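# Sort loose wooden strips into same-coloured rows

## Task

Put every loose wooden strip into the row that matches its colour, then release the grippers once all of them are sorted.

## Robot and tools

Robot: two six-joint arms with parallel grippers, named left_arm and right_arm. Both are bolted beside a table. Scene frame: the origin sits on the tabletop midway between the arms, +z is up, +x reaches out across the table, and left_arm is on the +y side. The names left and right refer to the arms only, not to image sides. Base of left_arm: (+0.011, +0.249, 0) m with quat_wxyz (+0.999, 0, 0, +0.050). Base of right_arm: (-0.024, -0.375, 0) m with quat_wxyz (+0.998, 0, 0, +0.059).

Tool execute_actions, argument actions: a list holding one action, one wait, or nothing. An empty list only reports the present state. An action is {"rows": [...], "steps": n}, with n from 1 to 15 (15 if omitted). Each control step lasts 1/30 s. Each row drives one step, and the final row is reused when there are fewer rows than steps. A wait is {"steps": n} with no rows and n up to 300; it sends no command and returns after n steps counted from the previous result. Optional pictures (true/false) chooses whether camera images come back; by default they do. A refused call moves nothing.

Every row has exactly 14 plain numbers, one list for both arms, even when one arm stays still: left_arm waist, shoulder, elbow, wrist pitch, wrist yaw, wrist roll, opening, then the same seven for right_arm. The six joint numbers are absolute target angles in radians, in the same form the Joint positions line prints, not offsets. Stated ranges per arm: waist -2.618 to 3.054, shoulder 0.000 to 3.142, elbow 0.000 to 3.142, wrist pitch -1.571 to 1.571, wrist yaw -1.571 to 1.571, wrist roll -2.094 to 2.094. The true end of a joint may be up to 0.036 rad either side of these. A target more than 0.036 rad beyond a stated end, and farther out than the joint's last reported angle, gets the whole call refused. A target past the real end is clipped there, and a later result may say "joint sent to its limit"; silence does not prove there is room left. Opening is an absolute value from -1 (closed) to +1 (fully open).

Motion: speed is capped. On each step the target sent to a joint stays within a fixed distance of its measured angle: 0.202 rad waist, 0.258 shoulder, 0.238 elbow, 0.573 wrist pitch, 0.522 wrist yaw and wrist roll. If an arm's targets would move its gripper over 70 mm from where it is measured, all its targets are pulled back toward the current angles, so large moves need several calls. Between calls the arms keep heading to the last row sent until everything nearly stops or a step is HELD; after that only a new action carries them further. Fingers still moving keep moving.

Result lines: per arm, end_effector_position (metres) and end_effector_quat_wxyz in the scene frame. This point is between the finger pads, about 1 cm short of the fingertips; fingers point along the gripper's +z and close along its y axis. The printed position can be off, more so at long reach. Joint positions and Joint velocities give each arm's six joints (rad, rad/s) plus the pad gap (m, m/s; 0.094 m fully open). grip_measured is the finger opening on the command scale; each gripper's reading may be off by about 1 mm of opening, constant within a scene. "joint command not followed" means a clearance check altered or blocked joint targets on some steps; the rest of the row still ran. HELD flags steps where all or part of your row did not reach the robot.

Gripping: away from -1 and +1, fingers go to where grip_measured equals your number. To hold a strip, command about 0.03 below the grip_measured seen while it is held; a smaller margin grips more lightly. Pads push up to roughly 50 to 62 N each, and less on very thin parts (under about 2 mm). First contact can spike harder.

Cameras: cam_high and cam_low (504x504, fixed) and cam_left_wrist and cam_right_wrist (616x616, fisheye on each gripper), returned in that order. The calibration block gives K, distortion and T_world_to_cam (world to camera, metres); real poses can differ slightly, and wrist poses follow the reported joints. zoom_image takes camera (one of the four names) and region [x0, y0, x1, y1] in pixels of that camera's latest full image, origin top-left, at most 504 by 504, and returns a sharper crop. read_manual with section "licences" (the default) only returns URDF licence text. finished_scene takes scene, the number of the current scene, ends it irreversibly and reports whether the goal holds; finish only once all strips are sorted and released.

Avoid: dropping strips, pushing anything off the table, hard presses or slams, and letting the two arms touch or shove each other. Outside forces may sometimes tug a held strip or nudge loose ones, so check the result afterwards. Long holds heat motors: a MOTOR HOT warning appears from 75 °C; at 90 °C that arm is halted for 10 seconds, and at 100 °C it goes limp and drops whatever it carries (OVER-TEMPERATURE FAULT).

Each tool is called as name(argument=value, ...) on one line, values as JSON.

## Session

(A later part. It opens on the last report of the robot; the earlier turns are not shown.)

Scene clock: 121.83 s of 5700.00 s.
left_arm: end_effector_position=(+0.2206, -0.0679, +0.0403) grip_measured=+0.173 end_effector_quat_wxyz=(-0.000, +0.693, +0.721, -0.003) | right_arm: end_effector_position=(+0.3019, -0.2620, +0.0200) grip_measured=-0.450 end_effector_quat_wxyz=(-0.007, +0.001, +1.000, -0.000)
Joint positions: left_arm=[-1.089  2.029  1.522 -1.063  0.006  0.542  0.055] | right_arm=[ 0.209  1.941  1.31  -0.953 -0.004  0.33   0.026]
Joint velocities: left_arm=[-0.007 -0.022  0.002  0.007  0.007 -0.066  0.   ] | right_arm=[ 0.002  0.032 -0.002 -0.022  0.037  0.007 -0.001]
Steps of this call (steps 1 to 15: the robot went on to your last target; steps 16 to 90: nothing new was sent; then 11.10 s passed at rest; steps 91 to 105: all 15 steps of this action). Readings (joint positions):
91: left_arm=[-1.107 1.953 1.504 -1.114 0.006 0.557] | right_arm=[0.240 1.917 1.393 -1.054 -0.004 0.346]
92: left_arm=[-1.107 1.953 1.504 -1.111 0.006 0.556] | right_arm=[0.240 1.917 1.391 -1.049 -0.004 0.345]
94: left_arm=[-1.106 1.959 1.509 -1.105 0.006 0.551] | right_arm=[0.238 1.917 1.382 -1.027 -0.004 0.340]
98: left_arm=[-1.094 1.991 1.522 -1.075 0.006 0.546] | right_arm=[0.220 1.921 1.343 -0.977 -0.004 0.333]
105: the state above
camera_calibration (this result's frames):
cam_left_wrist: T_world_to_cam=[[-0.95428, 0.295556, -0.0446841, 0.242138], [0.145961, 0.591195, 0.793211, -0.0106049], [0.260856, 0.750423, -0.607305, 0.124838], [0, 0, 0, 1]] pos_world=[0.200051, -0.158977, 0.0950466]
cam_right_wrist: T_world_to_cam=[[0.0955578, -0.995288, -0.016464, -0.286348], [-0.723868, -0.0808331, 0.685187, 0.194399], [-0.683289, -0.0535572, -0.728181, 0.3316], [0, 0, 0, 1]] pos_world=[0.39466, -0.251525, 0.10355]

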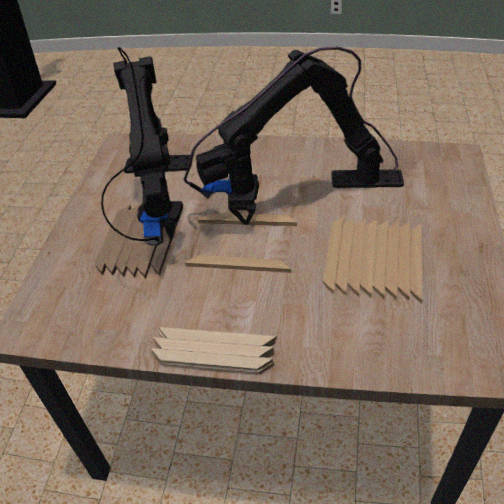

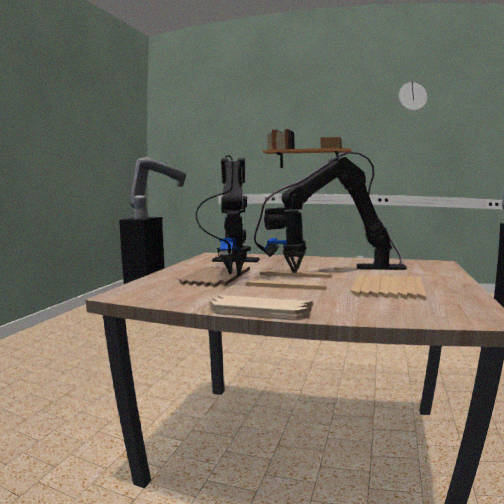

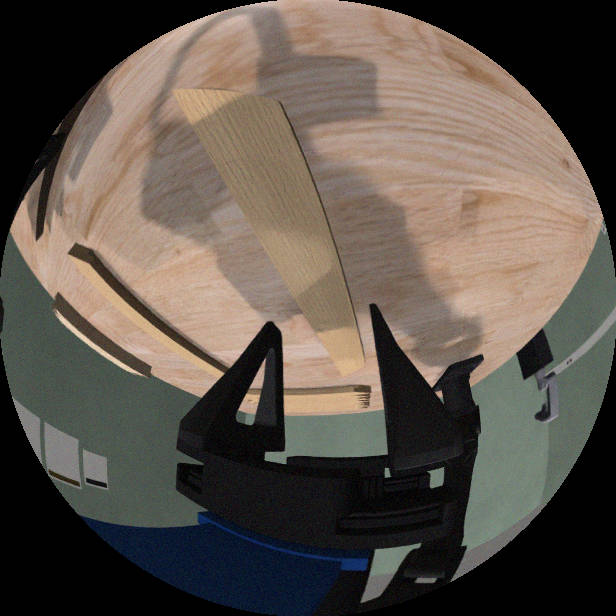

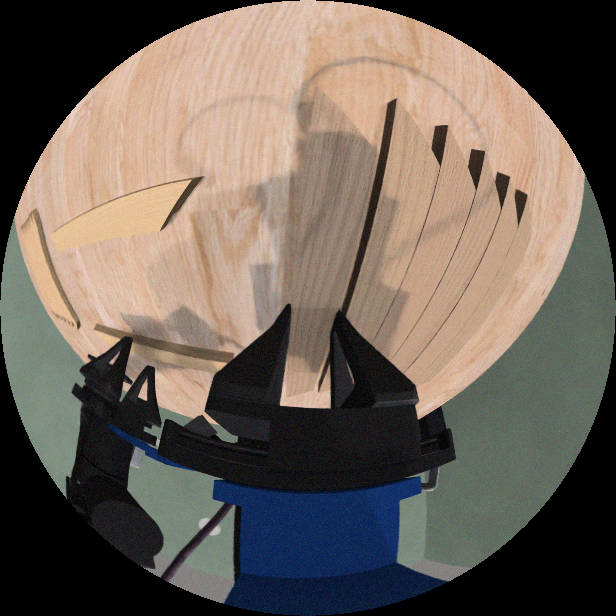

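execute_actions(actions=[{"rows":[[-1.083,2.032,1.52,-1.03,0.01,0.535,0.17,0.205,1.945,1.307,-0.91,-0.01,0.31,-0.48],[-1.083,2.032,1.51,-1.015,0.01,0.535,0.17,0.205,1.95,1.307,-0.905,-0.01,0.31,-0.48],[-1.083,2.032,1.5,-1.005,0.01,0.535,0.17,0.205,1.955,1.307,-0.905,-0.01,0.31,-0.48],[-1.083,2.032,1.49,-1.005,0.01,0.535,0.17,0.205,1.958,1.307,-0.905,-0.01,0.31,-0.48],[-1.083,2.032,1.482,-1.005,0.01,0.535,0.17,0.205,1.958,1.307,-0.905,-0.01,0.31,-0.48],[-1.083,2.032,1.477,-1.005,0.01,0.535,0.17,0.205,1.958,1.307,-0.905,-0.01,0.31,-0.48]],"steps":13}])

zoom_image(camera="cam_low", region=[190, 240, 340, 295])

zoom_image(camera="cam_high", region=[90, 190, 300, 290])

Scene clock: 138.53 s of 5700.00 s.
left_arm: end_effector_position=(+0.2201, -0.0671, +0.0321) grip_measured=+0.173 end_effector_quat_wxyz=(+0.002, +0.692, +0.722, -0.004) | right_arm: end_effector_position=(+0.3068, -0.2603, +0.0159) grip_measured=-0.450 end_effector_quat_wxyz=(-0.001, -0.004, +1.000, +0.002)
Joint positions: left_arm=[-1.089  2.029  1.488 -1.023  0.006  0.542  0.055] | right_arm=[ 0.209  1.954  1.31  -0.927 -0.004  0.319  0.026]
Joint velocities: left_arm=[ 0.002 -0.022  0.002  0.066  0.022 -0.037 -0.   ] | right_arm=[ 0.012 -0.012 -0.002  0.051 -0.022 -0.037 -0.   ]
Steps of this call (steps 1 to 30: the robot went on to your last target; steps 31 to 90: nothing new was sent; then 13.27 s passed at rest; steps 91 to 103: all 13 steps of this action). Readings (joint positions):
91: left_arm=[-1.089 2.029 1.522 -1.058 0.006 0.542] | right_arm=[0.209 1.941 1.310 -0.940 -0.004 0.327]
92: left_arm=[-1.089 2.029 1.522 -1.055 0.006 0.542] | right_arm=[0.209 1.941 1.310 -0.938 -0.004 0.325]
94: left_arm=[-1.089 2.029 1.519 -1.041 0.006 0.542] | right_arm=[0.209 1.942 1.310 -0.933 -0.004 0.323]
98: left_arm=[-1.089 2.029 1.495 -1.024 0.006 0.542] | right_arm=[0.209 1.951 1.310 -0.928 -0.004 0.320]
103: the state above
camera_calibration (this result's frames):
cam_left_wrist: T_world_to_cam=[[-0.954347, 0.294589, -0.0493887, 0.241188], [0.142851, 0.595339, 0.790674, -0.00341035], [0.262327, 0.747522, -0.610242, 0.118997], [0, 0, 0, 1]] pos_world=[0.199448, -0.157974, 0.0872254]
cam_right_wrist: T_world_to_cam=[[0.106411, -0.99413, -0.0195453, -0.288205], [-0.731562, -0.0915883, 0.675594, 0.200659], [-0.673419, -0.0575918, -0.737014, 0.32806], [0, 0, 0, 1]] pos_world=[0.398385, -0.249242, 0.100588]

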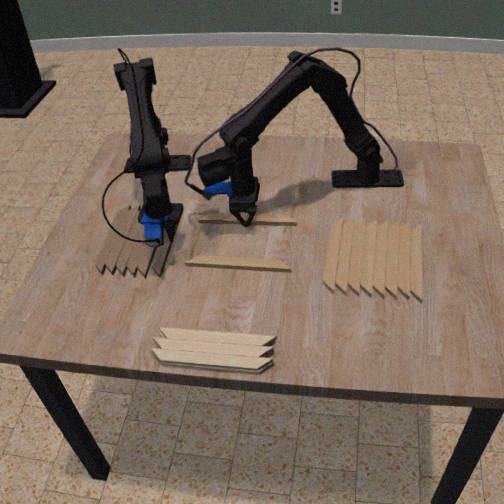

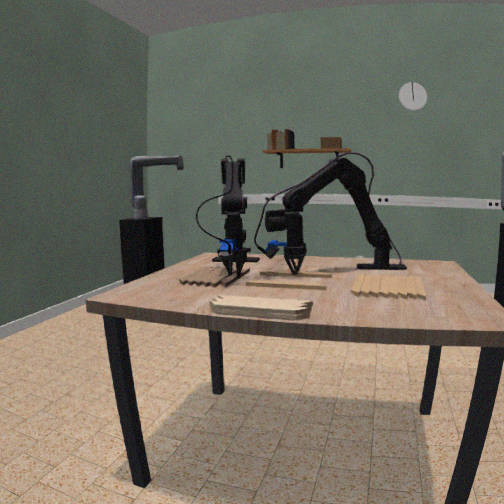

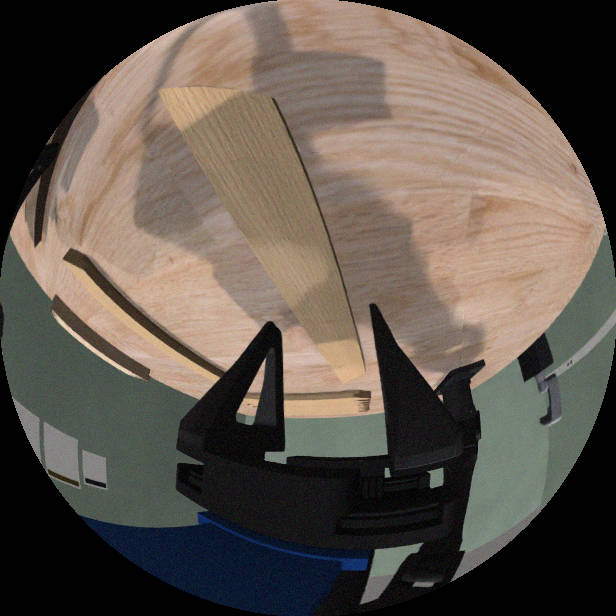

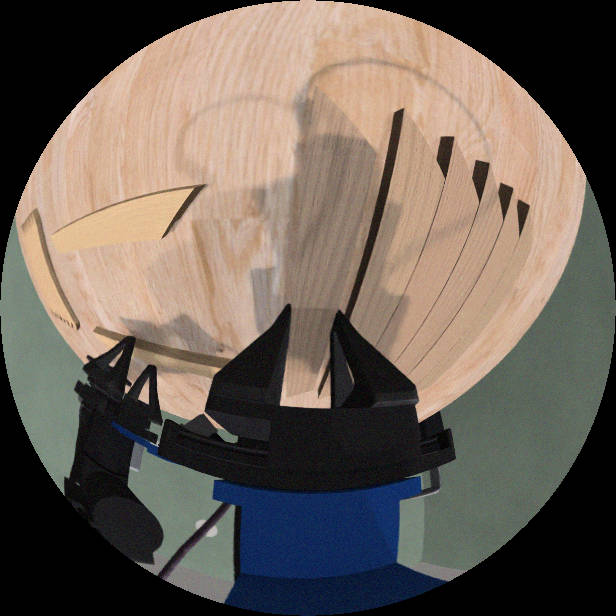

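Region (190, 240, 340, 295) of cam_low's 504x504 image, scaled by 3.360, with more detail than that image has; it fills the top 185 rows of this view, and the rest is white.

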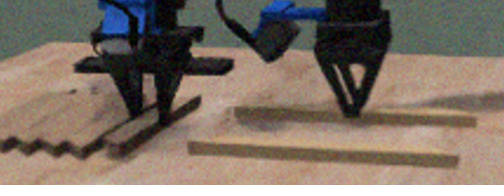

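Region (90, 190, 300, 290) of cam_high's 504x504 image, scaled by 2.400, with more detail than that image has; it fills the top 240 rows of this view, and the rest is white.

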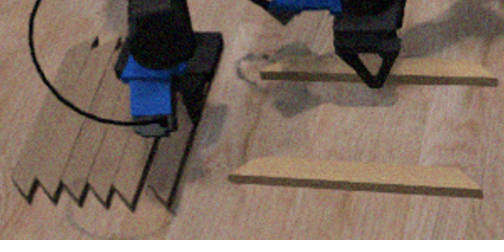

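execute_actions(actions=[{"rows":[[-1.083,2.032,1.47,-0.995,0.01,0.535,0.15,0.205,1.958,1.307,-0.915,-0.01,0.31,-0.43],[-1.083,2.032,1.462,-0.99,0.01,0.535,0.1,0.205,1.958,1.307,-0.925,-0.01,0.31,-0.39],[-1.083,2.032,1.456,-0.99,0.01,0.535,0.05,0.205,1.958,1.307,-0.925,-0.01,0.31,-0.36],[-1.083,2.032,1.456,-0.99,0.01,0.535,0.0,0.205,1.95,1.32,-0.93,-0.01,0.31,-0.36],[-1.083,2.032,1.456,-0.99,0.01,0.535,-0.06,0.205,1.94,1.335,-0.94,-0.01,0.31,-0.36],[-1.083,2.032,1.456,-0.99,0.01,0.535,-0.13,0.205,1.93,1.345,-0.96,-0.01,0.31,-0.36],[-1.083,2.032,1.456,-0.99,0.01,0.535,-0.2,0.205,1.924,1.357,-0.98,-0.01,0.31,-0.36],[-1.083,2.032,1.456,-0.99,0.01,0.535,-0.27,0.205,1.918,1.37,-1.0,-0.01,0.31,-0.36],[-1.083,2.032,1.456,-0.99,0.01,0.535,-0.33,0.205,1.912,1.383,-1.02,-0.01,0.31,-0.36],[-1.083,2.032,1.456,-0.99,0.01,0.535,-0.38,0.205,1.906,1.395,-1.04,-0.01,0.31,-0.36],[-1.083,2.032,1.456,-0.99,0.01,0.535,-0.42,0.205,1.9,1.405,-1.055,-0.01,0.31,-0.36],[-1.083,2.032,1.456,-0.99,0.01,0.535,-0.45,0.205,1.895,1.413,-1.055,-0.01,0.31,-0.36],[-1.083,2.032,1.456,-0.99,0.01,0.535,-0.47,0.205,1.89,1.42,-1.055,-0.01,0.31,-0.36]],"steps":15}], pictures=false)

execute_actions(actions=[{"steps":6}])

Scene clock: 147.83 s of 5700.00 s.
left_arm: end_effector_position=(+0.2190, -0.0654, +0.0275) grip_measured=-0.447 end_effector_quat_wxyz=(+0.001, +0.692, +0.722, -0.003) | right_arm: end_effector_position=(+0.3142, -0.2578, +0.0469) grip_measured=-0.363 end_effector_quat_wxyz=(+0.011, -0.004, +1.000, +0.006)
Joint positions: left_arm=[-1.089  2.029  1.469 -1.006  0.006  0.541  0.026] | right_arm=[ 0.209  1.919  1.392 -1.018 -0.004  0.319  0.03 ]
Joint velocities: left_arm=[ 0.007  0.007 -0.007  0.037 -0.066 -0.022  0.001] | right_arm=[-0.022 -0.222  0.173 -0.125 -0.007 -0.022  0.   ]
Steps of this call (steps 1 to 15: the robot went on to your last target; steps 16 to 90: nothing new was sent; then 5.80 s passed at rest; steps 91 to 105: all 15 steps of this action). Readings (joint positions):
91: left_arm=[-1.089 2.029 1.488 -1.019 0.006 0.542] | right_arm=[0.209 1.954 1.310 -0.926 -0.004 0.319]
92: left_arm=[-1.089 2.029 1.486 -1.016 0.006 0.542] | right_arm=[0.209 1.954 1.310 -0.926 -0.004 0.319]
94: left_arm=[-1.089 2.029 1.479 -1.009 0.006 0.542] | right_arm=[0.209 1.954 1.310 -0.926 -0.004 0.319]
98: left_arm=[-1.089 2.029 1.469 -1.007 0.006 0.542] | right_arm=[0.209 1.954 1.322 -0.948 -0.004 0.319]
105: the state above

Scene clock: 148.03 s of 5700.00 s.
left_arm: end_effector_position=(+0.2191, -0.0655, +0.0275) grip_measured=-0.447 end_effector_quat_wxyz=(+0.002, +0.692, +0.722, -0.003) | right_arm: end_effector_position=(+0.3142, -0.2578, +0.0533) grip_measured=-0.363 end_effector_quat_wxyz=(+0.014, -0.004, +1.000, +0.007)
Joint positions: left_arm=[-1.089  2.029  1.469 -1.006  0.006  0.541  0.026] | right_arm=[ 0.209  1.907  1.401 -1.033 -0.004  0.319  0.03 ]
Joint velocities: left_arm=[-0.002 -0.002 -0.017 -0.037  0.022  0.007  0.   ] | right_arm=[-0.012 -0.002  0.002 -0.066  0.022  0.022  0.   ]
Steps of this call (steps 1 to 6: the robot went on to your last target). Readings (joint positions):
1: left_arm=[-1.089 2.029 1.469 -1.006 0.006 0.541] | right_arm=[0.209 1.913 1.397 -1.021 -0.004 0.319]
2: left_arm=[-1.089 2.029 1.469 -1.006 0.006 0.541] | right_arm=[0.209 1.909 1.400 -1.023 -0.004 0.319]
4: left_arm=[-1.089 2.029 1.469 -1.006 0.006 0.541] | right_arm=[0.209 1.907 1.401 -1.027 -0.004 0.319]
6: the state above
camera_calibration (this result's frames):
cam_left_wrist: T_world_to_cam=[[-0.954496, 0.29431, -0.0481569, 0.239484], [0.143204, 0.593967, 0.791641, -0.000825051], [0.261592, 0.748722, -0.609085, 0.115432], [0, 0, 0, 1]] pos_world=[0.198509, -0.156419, 0.0824937]
cam_right_wrist: T_world_to_cam=[[0.107499, -0.993849, -0.0266293, -0.285646], [-0.751906, -0.0987943, 0.651825, 0.186801], [-0.650447, -0.0500477, -0.757901, 0.356668], [0, 0, 0, 1]] pos_world=[0.403157, -0.247583, 0.140951]

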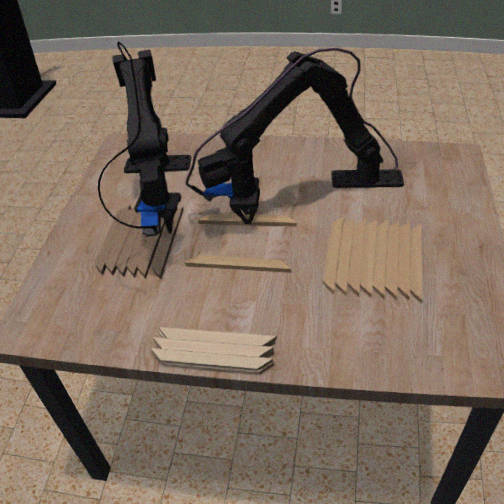

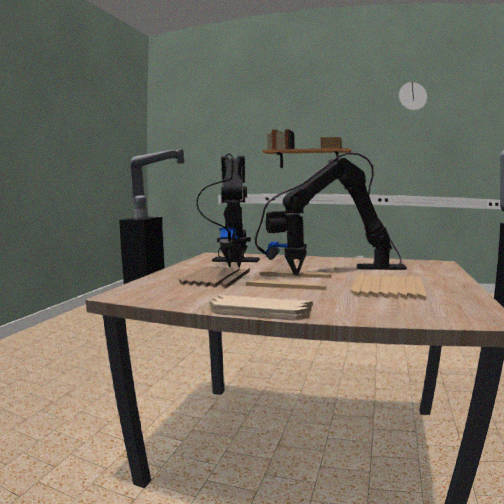

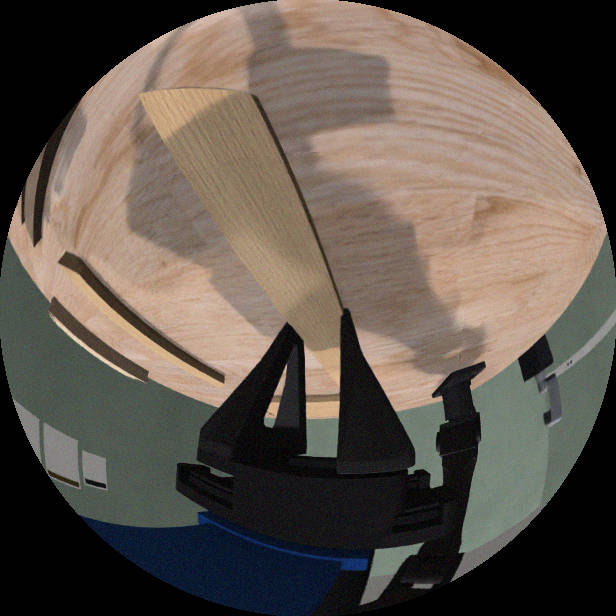

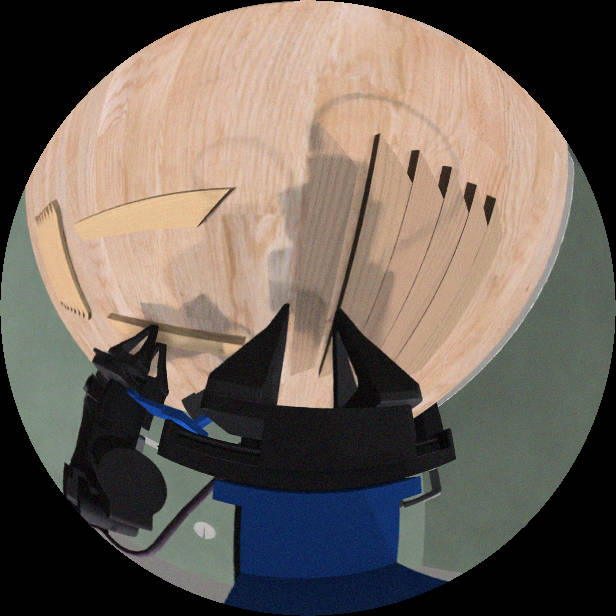

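execute_actions(actions=[{"rows":[[-1.083,2.01,1.46,-1.02,0.01,0.535,-0.48,0.205,1.9,1.41,-1.05,-0.01,0.31,-0.45],[-1.083,1.995,1.46,-1.045,0.01,0.535,-0.48,0.205,1.9,1.41,-1.05,-0.01,0.31,-0.55],[-1.083,1.977,1.46,-1.07,0.01,0.535,-0.48,0.205,1.9,1.41,-1.05,-0.01,0.31,-0.65],[-1.083,1.96,1.46,-1.09,0.01,0.535,-0.48,0.205,1.9,1.41,-1.05,-0.01,0.31,-0.75],[-1.083,1.945,1.46,-1.1,0.01,0.535,-0.48,0.205,1.9,1.41,-1.05,-0.01,0.31,-0.85],[-1.083,1.935,1.46,-1.1,0.01,0.535,-0.48,0.205,1.9,1.41,-1.05,-0.01,0.31,-0.93],[-1.079,1.929,1.459,-1.1,0.01,0.529,-0.48,0.205,1.9,1.41,-1.05,-0.01,0.32,-0.97],[-1.065,1.927,1.455,-1.097,0.01,0.511,-0.48,0.205,1.9,1.41,-1.05,-0.01,0.33,-0.97],[-1.045,1.924,1.449,-1.094,0.01,0.483,-0.48,0.205,1.9,1.41,-1.05,-0.01,0.34,-0.97],[-1.017,1.92,1.441,-1.09,0.01,0.446,-0.48,0.205,1.9,1.41,-1.05,-0.01,0.35,-0.97],[-0.985,1.914,1.432,-1.084,0.01,0.402,-0.48,0.21,1.9,1.41,-1.05,-0.01,0.36,-0.97],[-0.947,1.908,1.421,-1.078,0.01,0.351,-0.48,0.216,1.9,1.41,-1.05,-0.01,0.37,-0.97],[-0.905,1.902,1.409,-1.072,0.01,0.294,-0.48,0.225,1.9,1.41,-1.05,-0.01,0.37,-0.97],[-0.861,1.895,1.397,-1.065,0.01,0.235,-0.48,0.236,1.9,1.41,-1.05,-0.01,0.37,-0.97],[-0.815,1.888,1.384,-1.058,0.01,0.172,-0.48,0.248,1.905,1.405,-1.04,-0.01,0.37,-0.97]],"steps":15}], pictures=false)

execute_actions(actions=[{"rows":[[-0.768,1.88,1.37,-1.05,0.01,0.109,-0.48,0.26,1.91,1.4,-1.03,-0.01,0.37,-0.97],[-0.721,1.873,1.357,-1.043,0.01,0.045,-0.48,0.272,1.912,1.398,-1.02,-0.01,0.37,-0.97],[-0.675,1.865,1.343,-1.035,0.01,-0.018,-0.48,0.283,1.916,1.396,-1.01,-0.01,0.37,-0.97],[-0.631,1.858,1.331,-1.028,0.01,-0.077,-0.48,0.291,1.922,1.393,-0.995,-0.01,0.37,-0.97],[-0.589,1.852,1.319,-1.022,0.01,-0.134,-0.48,0.296,1.93,1.389,-0.98,-0.01,0.37,-0.97],[-0.551,1.846,1.308,-1.016,0.01,-0.185,-0.48,0.296,1.939,1.384,-0.965,-0.01,0.37,-0.97],[-0.519,1.84,1.299,-1.01,0.01,-0.229,-0.48,0.296,1.949,1.379,-0.95,-0.01,0.37,-0.97],[-0.491,1.836,1.291,-1.006,0.01,-0.266,-0.48,0.296,1.959,1.373,-0.935,-0.01,0.37,-0.97],[-0.471,1.833,1.285,-1.003,0.01,-0.294,-0.48,0.296,1.968,1.368,-0.922,-0.01,0.37,-0.97],[-0.457,1.831,1.281,-1.0,0.01,-0.312,-0.48,0.296,1.976,1.363,-0.922,-0.01,0.37,-0.97],[-0.453,1.83,1.28,-1.0,0.01,-0.318,-0.48,0.296,1.983,1.359,-0.922,-0.01,0.37,-0.97],[-0.453,1.83,1.28,-1.0,0.01,-0.318,-0.48,0.296,1.988,1.356,-0.922,-0.01,0.37,-0.97]],"steps":15}], pictures=false)

execute_actions(actions=[{"steps":10}])

Scene clock: 169.20 s of 5700.00 s.
left_arm: end_effector_position=(+0.2538, -0.0122, +0.0550) grip_measured=-0.447 end_effector_quat_wxyz=(+0.003, +0.556, +0.831, -0.008) | right_arm: end_effector_position=(+0.3113, -0.2557, +0.0533) grip_measured=-0.967 end_effector_quat_wxyz=(+0.010, +0.006, +1.000, +0.006)
Joint positions: left_arm=[-0.92   1.92   1.426 -1.068  0.015  0.361  0.026] | right_arm=[ 0.217  1.907  1.401 -1.041 -0.004  0.349  0.002]
Joint velocities: left_arm=[ 1.336 -0.081 -0.398  0.139  0.066 -1.253 -0.   ] | right_arm=[ 0.154  0.012 -0.002 -0.066  0.037  0.11  -0.   ]
Steps of this call (steps 1 to 30: the robot went on to your last target; steps 31 to 90: nothing new was sent; then 17.67 s passed at rest; steps 91 to 105: all 15 steps of this action). Readings (joint positions):
91: left_arm=[-1.089 2.029 1.469 -1.006 0.006 0.541] | right_arm=[0.209 1.907 1.401 -1.041 -0.004 0.319]
92: left_arm=[-1.089 2.029 1.469 -1.009 0.006 0.541] | right_arm=[0.209 1.907 1.401 -1.041 -0.004 0.319]
94: left_arm=[-1.089 2.023 1.469 -1.026 0.006 0.541] | right_arm=[0.209 1.907 1.401 -1.041 -0.004 0.319]
98: left_arm=[-1.088 1.976 1.469 -1.067 0.006 0.537] | right_arm=[0.209 1.907 1.401 -1.041 -0.004 0.319]
105: the state above

Scene clock: 169.70 s of 5700.00 s.
left_arm: end_effector_position=(+0.3219, +0.1408, +0.0422) grip_measured=-0.447 end_effector_quat_wxyz=(-0.010, +0.041, +0.999, +0.004) | right_arm: end_effector_position=(+0.3021, -0.2285, +0.0158) grip_measured=-0.967 end_effector_quat_wxyz=(-0.007, -0.027, +1.000, +0.001)
Joint positions: left_arm=[-0.441  1.86   1.293 -1.024 -0.001 -0.258  0.026] | right_arm=[ 0.296  1.99   1.361 -0.953 -0.008  0.36   0.002]
Joint velocities: left_arm=[-0.066  0.017  0.002 -0.022  0.037 -0.403 -0.001] | right_arm=[-0.007  0.139 -0.085 -0.022 -0.022 -0.051  0.001]
Steps of this call (steps 1 to 15: all 15 steps of this action). Readings (joint positions):
1: left_arm=[-0.870 1.917 1.412 -1.064 0.015 0.314] | right_arm=[0.225 1.907 1.401 -1.041 -0.004 0.351]
2: left_arm=[-0.818 1.914 1.397 -1.058 0.014 0.264] | right_arm=[0.236 1.907 1.401 -1.041 -0.004 0.354]
4: left_arm=[-0.711 1.907 1.367 -1.047 0.011 0.156] | right_arm=[0.262 1.907 1.401 -1.037 -0.004 0.356]
8: left_arm=[-0.530 1.883 1.318 -1.030 0.005 -0.057] | right_arm=[0.296 1.925 1.399 -1.000 -0.007 0.359]
15: the state above

Scene clock: 170.03 s of 5700.00 s.
left_arm: end_effector_position=(+0.3224, +0.1386, +0.0421) grip_measured=-0.447 end_effector_quat_wxyz=(-0.008, +0.020, +1.000, +0.002) | right_arm: end_effector_position=(+0.3027, -0.2282, +0.0135) grip_measured=-0.967 end_effector_quat_wxyz=(-0.006, -0.027, +1.000, +0.002)
Joint positions: left_arm=[-0.446  1.86   1.293 -1.019  0.001 -0.305  0.026] | right_arm=[ 0.296  1.994  1.357 -0.944 -0.008  0.361  0.002]
Joint velocities: left_arm=[ 0.002 -0.012  0.002  0.022 -0.051  0.007  0.001] | right_arm=[-0.017 -0.012  0.012  0.007  0.007  0.022 -0.   ]
Steps of this call (steps 1 to 10: the robot went on to your last target). Readings (joint positions):
1: left_arm=[-0.443 1.860 1.293 -1.023 -0.001 -0.269] | right_arm=[0.296 1.993 1.358 -0.953 -0.008 0.360]
2: left_arm=[-0.444 1.860 1.293 -1.022 0.000 -0.277] | right_arm=[0.296 1.994 1.357 -0.953 -0.008 0.360]
4: left_arm=[-0.445 1.860 1.293 -1.020 0.001 -0.289] | right_arm=[0.296 1.994 1.357 -0.950 -0.008 0.361]
8: left_arm=[-0.446 1.860 1.293 -1.019 0.001 -0.302] | right_arm=[0.296 1.994 1.357 -0.945 -0.008 0.361]
10: the state above
camera_calibration (this result's frames):
cam_left_wrist: T_world_to_cam=[[-0.371716, -0.927194, -0.0462425, 0.260038], [-0.562953, 0.185522, 0.805398, 0.135273], [-0.738181, 0.325412, -0.590928, 0.3248], [0, 0, 0, 1]] pos_world=[0.412574, 0.110315, 0.0950096]
cam_right_wrist: T_world_to_cam=[[0.1512, -0.988302, -0.0199572, -0.268166], [-0.719777, -0.123912, 0.683057, 0.191132], [-0.67754, -0.0889135, -0.730092, 0.319455], [0, 0, 0, 1]] pos_world=[0.394562, -0.212941, 0.0973263]

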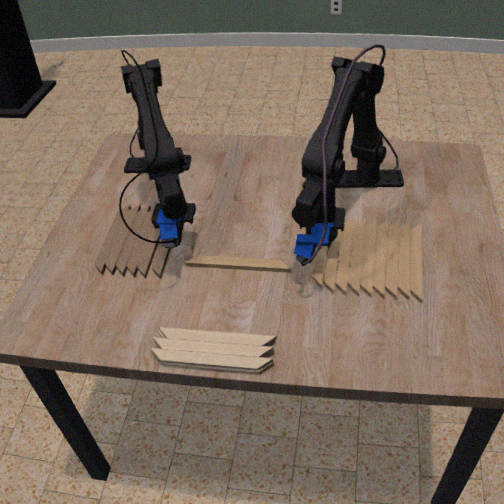

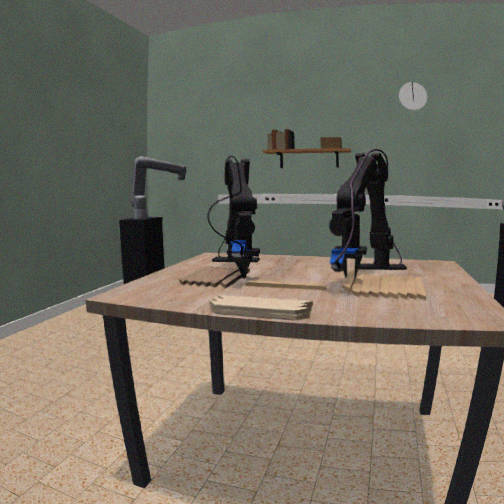

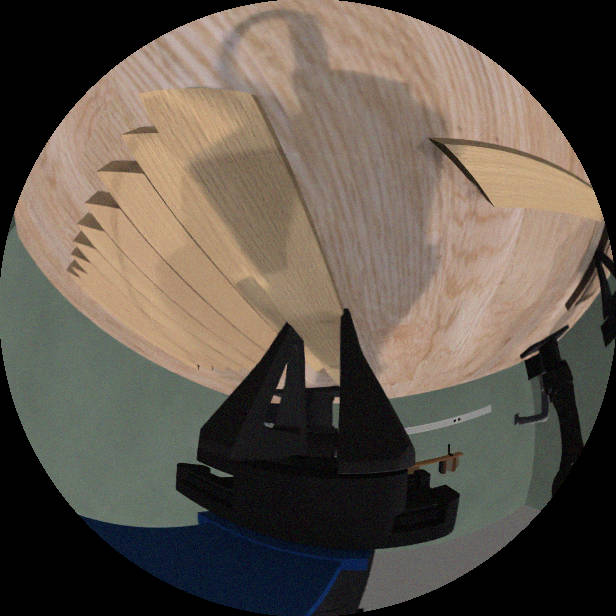

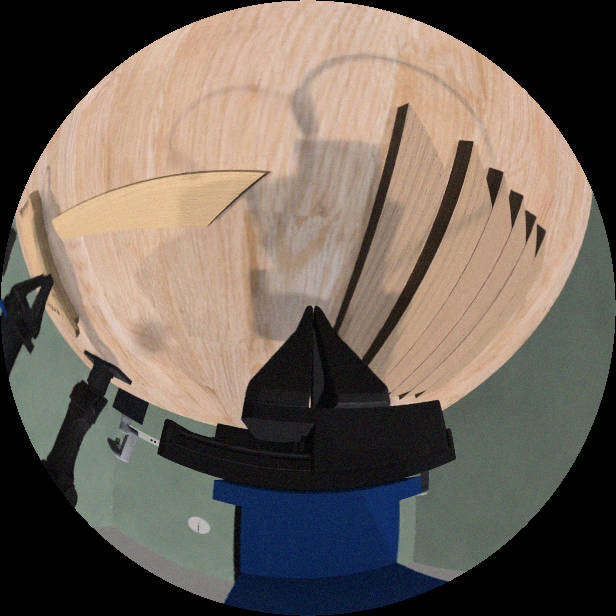

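execute_actions(actions=[{"rows":[[-0.456,1.85,1.285,-1.0,0.0,-0.325,-0.48,0.29,1.985,1.36,-0.95,-0.01,0.35,-0.97],[-0.464,1.86,1.284,-0.99,0.0,-0.337,-0.48,0.284,1.985,1.36,-0.955,-0.01,0.345,-0.97],[-0.472,1.862,1.283,-0.98,0.0,-0.337,-0.48,0.278,1.985,1.36,-0.96,-0.01,0.34,-0.97],[-0.479,1.864,1.282,-0.975,0.0,-0.337,-0.48,0.272,1.985,1.36,-0.963,-0.01,0.335,-0.97],[-0.485,1.866,1.281,-0.97,0.0,-0.337,-0.48,0.266,1.985,1.36,-0.966,-0.01,0.33,-0.97],[-0.485,1.868,1.277,-0.96,0.0,-0.337,-0.48,0.26,1.985,1.36,-0.97,-0.01,0.325,-0.97],[-0.485,1.871,1.272,-0.95,0.0,-0.337,-0.48,0.254,1.985,1.36,-0.974,-0.01,0.32,-0.97],[-0.485,1.874,1.266,-0.94,0.0,-0.337,-0.48,0.248,1.985,1.36,-0.978,-0.01,0.32,-0.97],[-0.485,1.877,1.26,-0.935,0.0,-0.337,-0.48,0.242,1.985,1.36,-0.982,-0.01,0.32,-0.97],[-0.485,1.88,1.254,-0.935,0.0,-0.337,-0.48,0.236,1.985,1.36,-0.985,-0.01,0.32,-0.97],[-0.485,1.882,1.25,-0.935,0.0,-0.337,-0.48,0.23,1.985,1.36,-0.985,-0.01,0.32,-0.97],[-0.485,1.882,1.248,-0.935,0.0,-0.337,-0.48,0.224,1.985,1.36,-0.985,-0.01,0.32,-0.97]],"steps":15}], pictures=false)

execute_actions(actions=[{"steps":6}])

zoom_image(camera="cam_high", region=[280, 200, 380, 310])

zoom_image(camera="cam_low", region=[320, 250, 400, 305])

Scene clock: 185.17 s of 5700.00 s.
left_arm: end_effector_position=(+0.3210, +0.1265, +0.0318) grip_measured=-0.447 end_effector_quat_wxyz=(+0.001, +0.026, +1.000, -0.001) | right_arm: end_effector_position=(+0.3065, -0.2518, +0.0137) grip_measured=-0.967 end_effector_quat_wxyz=(-0.016, -0.008, +1.000, -0.001)
Joint positions: left_arm=[-0.481  1.869  1.26  -0.961  0.001 -0.329  0.026] | right_arm=[ 0.23   1.994  1.357 -0.966 -0.009  0.332  0.002]
Joint velocities: left_arm=[-0.012  0.081 -0.056 -0.007 -0.066 -0.007 -0.   ] | right_arm=[-0.022  0.002 -0.002  0.022 -0.022 -0.095 -0.002]
Steps of this call (steps 1 to 30: the robot went on to your last target; steps 31 to 90: nothing new was sent; then 11.63 s passed at rest; steps 91 to 105: all 15 steps of this action). Readings (joint positions):
91: left_arm=[-0.446 1.860 1.293 -1.019 0.001 -0.312] | right_arm=[0.296 1.994 1.357 -0.943 -0.008 0.360]
92: left_arm=[-0.446 1.860 1.293 -1.018 0.001 -0.315] | right_arm=[0.296 1.994 1.357 -0.943 -0.008 0.359]
94: left_arm=[-0.453 1.860 1.293 -1.012 0.001 -0.321] | right_arm=[0.293 1.994 1.357 -0.944 -0.008 0.355]
98: left_arm=[-0.477 1.860 1.290 -0.988 0.001 -0.326] | right_arm=[0.270 1.994 1.357 -0.952 -0.008 0.341]
105: the state above

Scene clock: 185.37 s of 5700.00 s.
left_arm: end_effector_position=(+0.3209, +0.1266, +0.0296) grip_measured=-0.447 end_effector_quat_wxyz=(-0.001, +0.025, +1.000, -0.000) | right_arm: end_effector_position=(+0.3063, -0.2519, +0.0137) grip_measured=-0.967 end_effector_quat_wxyz=(-0.017, -0.009, +1.000, -0.001)
Joint positions: left_arm=[-0.481  1.874  1.258 -0.956  0.001 -0.329  0.026] | right_arm=[ 0.23   1.994  1.357 -0.967 -0.009  0.33   0.002]
Joint velocities: left_arm=[ 0.002 -0.002 -0.007  0.051 -0.066 -0.051  0.   ] | right_arm=[-0.027  0.012 -0.012  0.007 -0.007  0.051  0.001]
Steps of this call (steps 1 to 6: the robot went on to your last target). Readings (joint positions):
1: left_arm=[-0.481 1.871 1.259 -0.960 0.001 -0.329] | right_arm=[0.230 1.994 1.357 -0.966 -0.009 0.331]
2: left_arm=[-0.481 1.873 1.258 -0.959 0.001 -0.329] | right_arm=[0.230 1.994 1.357 -0.966 -0.009 0.331]
4: left_arm=[-0.481 1.874 1.258 -0.958 0.001 -0.329] | right_arm=[0.230 1.994 1.357 -0.966 -0.009 0.330]
6: the state above
camera_calibration (this result's frames):
cam_left_wrist: T_world_to_cam=[[-0.381689, -0.923106, -0.0467887, 0.250463], [-0.571378, 0.195859, 0.796973, 0.148383], [-0.726527, 0.33093, -0.6022, 0.316023], [0, 0, 0, 1]] pos_world=[0.409981, 0.0975604, 0.0837708]
cam_right_wrist: T_world_to_cam=[[0.115617, -0.993155, -0.0166173, -0.282477], [-0.708817, -0.0942133, 0.699072, 0.194643], [-0.695853, -0.0690464, -0.714858, 0.330319], [0, 0, 0, 1]] pos_world=[0.400478, -0.239398, 0.0953676]

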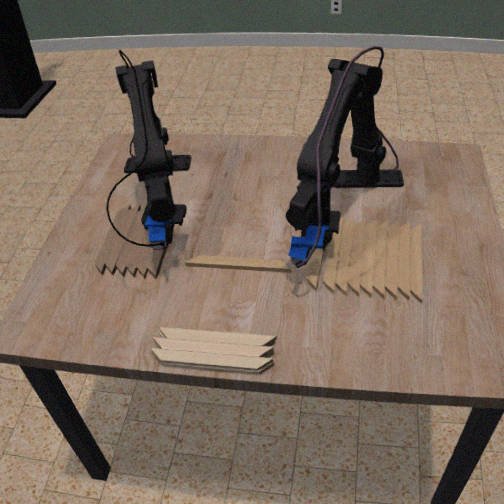

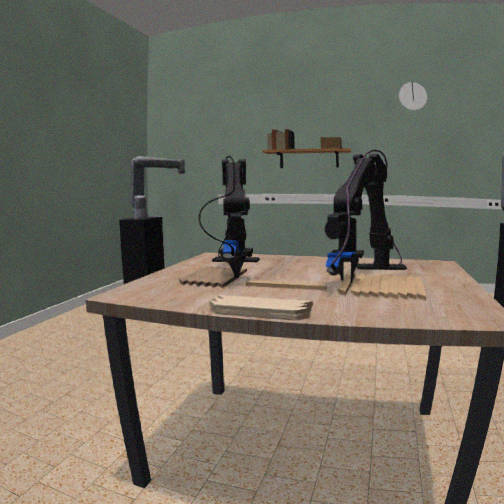

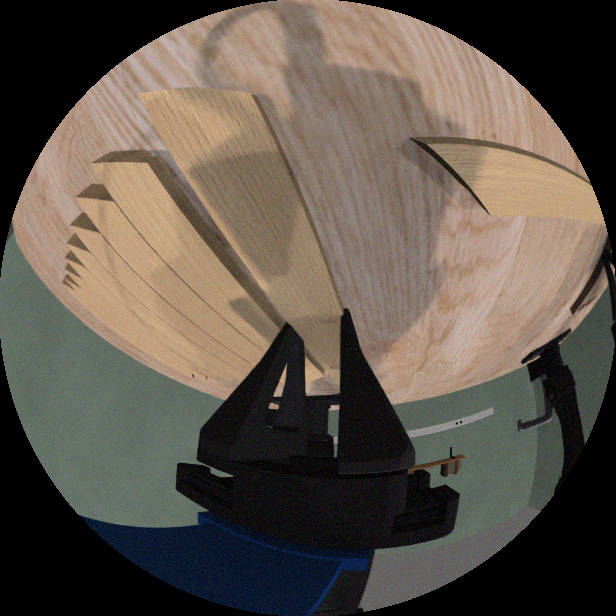

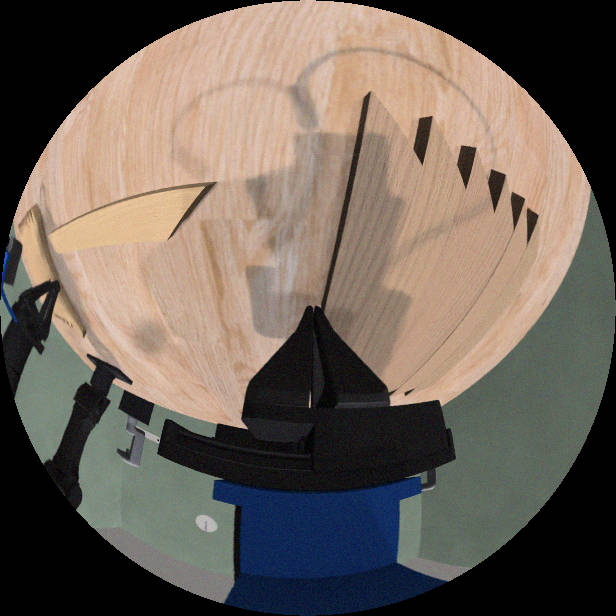

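Region (280, 200, 380, 310) of cam_high's 504x504 image, scaled by 4.582, with more detail than that image has; it fills the left 458 columns of this view, and the rest is white.

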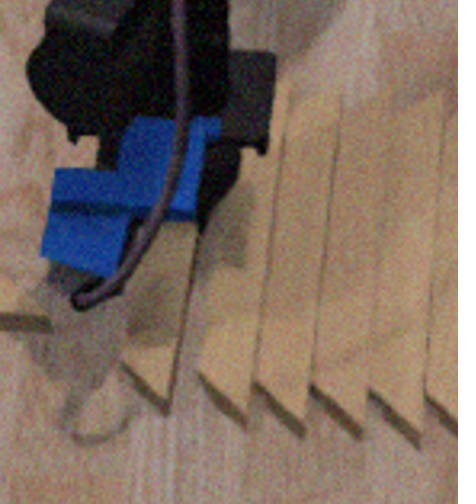

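Region (320, 250, 400, 305) of cam_low's 504x504 image, scaled by 6.300, with more detail than that image has; it fills the top 346 rows of this view, and the rest is white.

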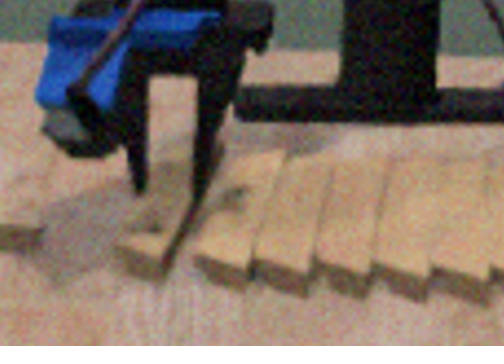

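execute_actions(actions=[{"rows":[[-0.485,1.888,1.25,-0.93,0.0,-0.337,-0.48,0.235,1.985,1.36,-0.975,-0.01,0.32,-0.97],[-0.485,1.894,1.25,-0.93,0.0,-0.337,-0.48,0.243,1.985,1.36,-0.975,-0.01,0.32,-0.97],[-0.485,1.896,1.25,-0.93,0.0,-0.337,-0.48,0.25,1.98,1.365,-0.975,-0.01,0.32,-0.97],[-0.485,1.896,1.25,-0.93,0.0,-0.337,-0.48,0.255,1.975,1.37,-0.98,-0.01,0.32,-0.97],[-0.485,1.896,1.25,-0.93,0.0,-0.337,-0.48,0.255,1.968,1.378,-0.99,-0.01,0.32,-0.97],[-0.485,1.896,1.25,-0.935,0.0,-0.337,-0.44,0.255,1.96,1.386,-1.0,-0.01,0.32,-0.97],[-0.485,1.89,1.26,-0.945,0.0,-0.337,-0.4,0.255,1.95,1.394,-1.015,-0.01,0.32,-0.97],[-0.485,1.89,1.27,-0.955,0.0,-0.337,-0.36,0.255,1.938,1.402,-1.03,-0.01,0.32,-0.97],[-0.485,1.89,1.28,-0.97,0.0,-0.337,-0.36,0.255,1.926,1.41,-1.05,-0.01,0.32,-0.97],[-0.485,1.89,1.292,-0.995,0.0,-0.337,-0.36,0.255,1.914,1.418,-1.07,-0.01,0.32,-0.97],[-0.485,1.89,1.308,-1.02,0.0,-0.337,-0.36,0.255,1.902,1.426,-1.09,-0.01,0.32,-0.97],[-0.485,1.89,1.327,-1.045,0.0,-0.337,-0.36,0.25,1.89,1.434,-1.11,-0.01,0.32,-0.97],[-0.485,1.89,1.348,-1.065,0.0,-0.337,-0.36,0.243,1.878,1.44,-1.13,-0.01,0.32,-0.97],[-0.485,1.89,1.37,-1.08,0.0,-0.337,-0.36,0.233,1.868,1.445,-1.14,-0.01,0.32,-0.97],[-0.485,1.89,1.392,-1.09,0.0,-0.337,-0.36,0.22,1.86,1.45,-1.15,-0.01,0.32,-0.97]],"steps":15}], pictures=false)

execute_actions(actions=[{"rows":[[-0.486,1.893,1.414,-1.095,0.0,-0.331,-0.36,0.203,1.855,1.45,-1.15,-0.01,0.32,-0.97],[-0.49,1.9,1.436,-1.1,0.0,-0.312,-0.36,0.183,1.85,1.45,-1.15,-0.01,0.32,-0.97],[-0.497,1.912,1.458,-1.105,0.0,-0.284,-0.3,0.16,1.85,1.45,-1.15,-0.01,0.32,-0.97],[-0.505,1.928,1.482,-1.112,0.0,-0.245,-0.2,0.135,1.85,1.45,-1.15,-0.01,0.32,-0.97],[-0.516,1.948,1.51,-1.123,0.0,-0.198,-0.1,0.11,1.85,1.45,-1.15,-0.01,0.32,-0.97],[-0.528,1.971,1.544,-1.136,0.0,-0.143,0.0,0.085,1.85,1.45,-1.15,-0.01,0.32,-0.97],[-0.542,1.997,1.586,-1.151,0.0,-0.081,0.1,0.06,1.85,1.45,-1.15,-0.01,0.32,-0.97],[-0.557,2.025,1.63,-1.166,0.0,-0.015,0.2,0.038,1.85,1.45,-1.15,-0.01,0.32,-0.97],[-0.573,2.054,1.677,-1.183,0.0,0.055,0.3,0.018,1.85,1.45,-1.15,-0.01,0.32,-0.97],[-0.589,2.086,1.727,-1.201,0.0,0.13,0.3,0.0,1.85,1.45,-1.15,-0.01,0.32,-0.97],[-0.606,2.118,1.779,-1.219,0.0,0.207,0.3,-0.015,1.85,1.45,-1.15,-0.01,0.32,-0.97],[-0.624,2.15,1.83,-1.238,0.0,0.284,0.3,-0.027,1.85,1.45,-1.15,-0.01,0.32,-0.97],[-0.641,2.182,1.881,-1.256,0.0,0.361,0.3,-0.035,1.85,1.45,-1.15,-0.01,0.32,-0.97],[-0.658,2.214,1.933,-1.274,0.0,0.438,0.3,-0.04,1.85,1.45,-1.15,-0.01,0.32,-0.97],[-0.674,2.246,1.983,-1.292,0.0,0.513,0.3,-0.04,1.85,1.45,-1.15,-0.01,0.32,-0.97]],"steps":15}], pictures=false)

execute_actions(actions=[{"rows":[[-0.69,2.275,2.03,-1.309,0.0,0.583,0.3,-0.04,1.85,1.45,-1.15,-0.01,0.32,-0.97],[-0.705,2.303,2.074,-1.324,0.0,0.649,0.3,-0.04,1.85,1.45,-1.15,-0.01,0.32,-0.97],[-0.719,2.329,2.116,-1.339,0.0,0.711,0.3,-0.04,1.85,1.45,-1.15,-0.01,0.32,-0.97],[-0.731,2.352,2.152,-1.352,0.0,0.766,0.3,-0.04,1.85,1.45,-1.15,-0.01,0.32,-0.97],[-0.742,2.372,2.184,-1.363,0.0,0.813,0.3,-0.04,1.85,1.45,-1.15,-0.01,0.32,-0.97],[-0.75,2.388,2.209,-1.372,0.0,0.852,0.3,-0.04,1.85,1.45,-1.15,-0.01,0.32,-0.97],[-0.756,2.4,2.228,-1.379,0.0,0.88,0.3,-0.04,1.85,1.45,-1.15,-0.01,0.32,-0.97],[-0.761,2.407,2.241,-1.384,0.0,0.899,0.3,-0.04,1.85,1.45,-1.15,-0.01,0.32,-0.97],[-0.762,2.41,2.245,-1.385,0.0,0.905,0.3,-0.04,1.85,1.45,-1.15,-0.01,0.32,-0.97]],"steps":15}], pictures=false)

execute_actions(actions=[{"steps":8}])

Scene clock: 213.27 s of 5700.00 s.
left_arm: end_effector_position=(+0.3215, +0.1263, +0.0413) grip_measured=-0.363 end_effector_quat_wxyz=(-0.013, +0.025, +1.000, +0.004) | right_arm: end_effector_position=(+0.3027, -0.2474, +0.0567) grip_measured=-0.967 end_effector_quat_wxyz=(-0.001, -0.018, +1.000, +0.004)
Joint positions: left_arm=[-0.481  1.885  1.322 -1.036  0.001 -0.33   0.03 ] | right_arm=[ 0.246  1.906  1.414 -1.079 -0.009  0.328  0.002]
Joint velocities: left_arm=[-0.002  0.061  0.579 -0.491  0.037 -0.022  0.   ] | right_arm=[-0.105 -0.427  0.237 -0.374 -0.007 -0.022  0.   ]
Steps of this call (steps 1 to 15: the robot went on to your last target; steps 16 to 90: nothing new was sent; then 24.40 s passed at rest; steps 91 to 105: all 15 steps of this action). Readings (joint positions):
91: left_arm=[-0.481 1.874 1.258 -0.953 0.001 -0.330] | right_arm=[0.230 1.994 1.357 -0.967 -0.009 0.329]
92: left_arm=[-0.481 1.874 1.258 -0.953 0.001 -0.330] | right_arm=[0.230 1.994 1.357 -0.967 -0.009 0.329]
94: left_arm=[-0.481 1.874 1.258 -0.951 0.001 -0.330] | right_arm=[0.235 1.994 1.357 -0.967 -0.009 0.329]
98: left_arm=[-0.481 1.874 1.258 -0.950 0.001 -0.330] | right_arm=[0.248 1.990 1.361 -0.984 -0.009 0.328]
105: the state above

Scene clock: 213.77 s of 5700.00 s.
left_arm: end_effector_position=(+0.3877, +0.0291, +0.0692) grip_measured=+0.297 end_effector_quat_wxyz=(+0.024, +0.367, +0.930, -0.003) | right_arm: end_effector_position=(+0.3200, -0.3436, +0.0757) grip_measured=-0.967 end_effector_quat_wxyz=(+0.003, +0.123, +0.992, +0.007)
Joint positions: left_arm=[-0.634  2.186  1.878 -1.214 -0.002  0.22   0.061] | right_arm=[-0.037  1.863  1.433 -1.133 -0.012  0.327  0.002]
Joint velocities: left_arm=[-0.51   0.965  1.453 -0.315  0.022  1.941  0.   ] | right_arm=[-0.154 -0.012  0.002 -0.081  0.037  0.037  0.001]
Steps of this call (steps 1 to 15: all 15 steps of this action). Readings (joint positions):
1: left_arm=[-0.481 1.886 1.343 -1.049 0.001 -0.330] | right_arm=[0.240 1.892 1.422 -1.089 -0.010 0.328]
2: left_arm=[-0.481 1.887 1.366 -1.061 0.001 -0.328] | right_arm=[0.229 1.880 1.427 -1.098 -0.011 0.328]
4: left_arm=[-0.484 1.893 1.417 -1.078 0.001 -0.310] | right_arm=[0.193 1.865 1.433 -1.109 -0.011 0.327]
8: left_arm=[-0.514 1.955 1.546 -1.120 -0.000 -0.193] | right_arm=[0.086 1.863 1.433 -1.123 -0.012 0.327]
15: the state above

Scene clock: 214.27 s of 5700.00 s.
left_arm: end_effector_position=(+0.3836, -0.0422, +0.0615) grip_measured=+0.298 end_effector_quat_wxyz=(+0.012, +0.691, +0.722, +0.003) | right_arm: end_effector_position=(+0.3192, -0.3450, +0.0757) grip_measured=-0.967 end_effector_quat_wxyz=(+0.002, +0.125, +0.992, +0.006)
Joint positions: left_arm=[-0.769  2.402  2.215 -1.36  -0.003  0.859  0.061] | right_arm=[-0.041  1.863  1.433 -1.136 -0.012  0.327  0.002]
Joint velocities: left_arm=[-0.007  0.012  0.027 -0.11  -0.037  0.3    0.   ] | right_arm=[ 0.002 -0.027  0.002  0.022 -0.037 -0.022 -0.   ]
Steps of this call (steps 1 to 15: all 15 steps of this action). Readings (joint positions):
1: left_arm=[-0.652 2.218 1.928 -1.228 -0.002 0.289] | right_arm=[-0.040 1.863 1.433 -1.133 -0.012 0.327]
2: left_arm=[-0.670 2.249 1.975 -1.242 -0.002 0.357] | right_arm=[-0.041 1.863 1.433 -1.134 -0.012 0.327]
4: left_arm=[-0.703 2.305 2.063 -1.270 -0.002 0.490] | right_arm=[-0.041 1.863 1.433 -1.135 -0.012 0.327]
8: left_arm=[-0.753 2.382 2.184 -1.315 -0.002 0.708] | right_arm=[-0.041 1.863 1.433 -1.136 -0.012 0.327]
15: the state above

Scene clock: 214.53 s of 5700.00 s.
left_arm: end_effector_position=(+0.3819, -0.0407, +0.0618) grip_measured=+0.298 end_effector_quat_wxyz=(+0.007, +0.703, +0.711, +0.003) | right_arm: end_effector_position=(+0.3191, -0.3450, +0.0757) grip_measured=-0.967 end_effector_quat_wxyz=(+0.001, +0.125, +0.992, +0.006)
Joint positions: left_arm=[-0.769  2.402  2.217 -1.37  -0.004  0.891  0.061] | right_arm=[-0.041  1.863  1.433 -1.136 -0.012  0.327  0.002]
Joint velocities: left_arm=[-0.002 -0.027 -0.012  0.022 -0.022 -0.037 -0.   ] | right_arm=[-0.007  0.002  0.017 -0.007 -0.037  0.007 -0.001]
Steps of this call (steps 1 to 8: the robot went on to your last target). Readings (joint positions):
1: left_arm=[-0.769 2.402 2.216 -1.362 -0.003 0.867] | right_arm=[-0.041 1.863 1.433 -1.136 -0.012 0.327]
2: left_arm=[-0.769 2.402 2.217 -1.364 -0.003 0.873] | right_arm=[-0.041 1.863 1.433 -1.136 -0.012 0.327]
4: left_arm=[-0.769 2.402 2.217 -1.367 -0.003 0.882] | right_arm=[-0.041 1.863 1.433 -1.136 -0.012 0.327]
8: the state above
camera_calibration (this result's frames):
cam_left_wrist: T_world_to_cam=[[-0.944424, 0.322497, -0.0637129, 0.387556], [0.147649, 0.589309, 0.794301, -0.0681031], [0.293706, 0.74075, -0.604174, 0.0623337], [0, 0, 0, 1]] pos_world=[0.357764, -0.131025, 0.116447]
cam_right_wrist: T_world_to_cam=[[-0.150877, -0.988159, -0.0278899, -0.287769], [-0.734138, 0.0931091, 0.672586, 0.226324], [-0.662025, 0.121953, -0.739493, 0.434106], [0, 0, 0, 1]] pos_world=[0.410124, -0.358375, 0.160771]

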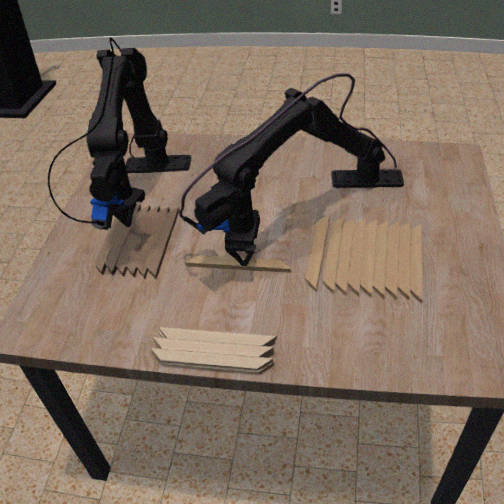

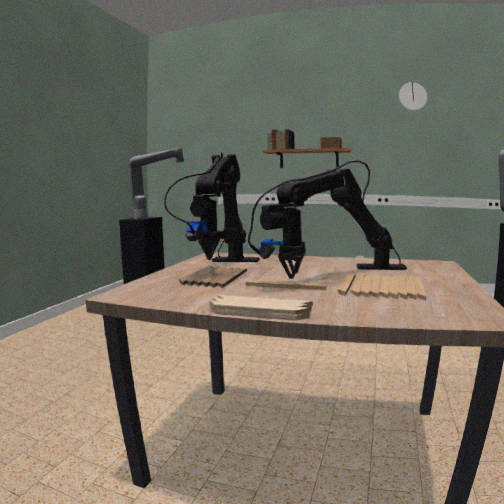

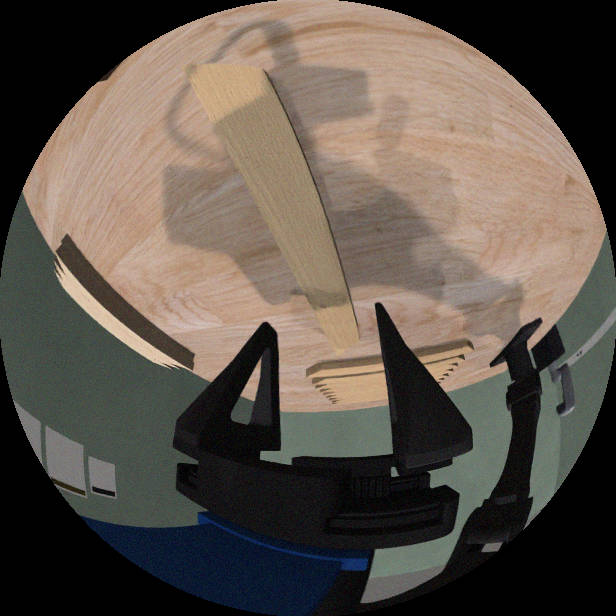

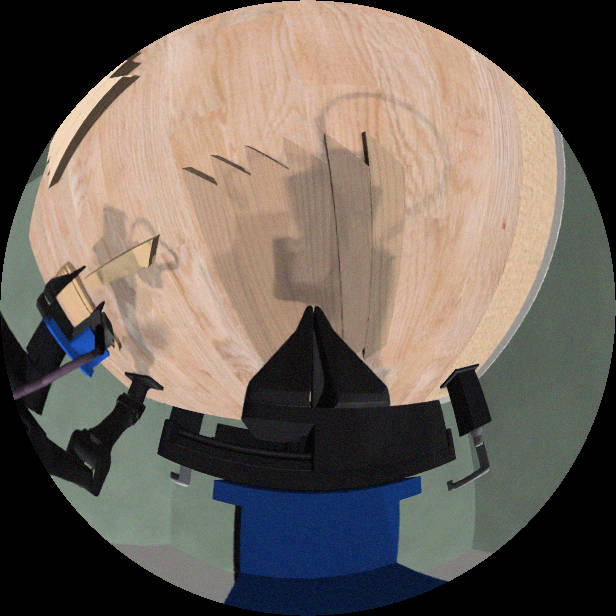

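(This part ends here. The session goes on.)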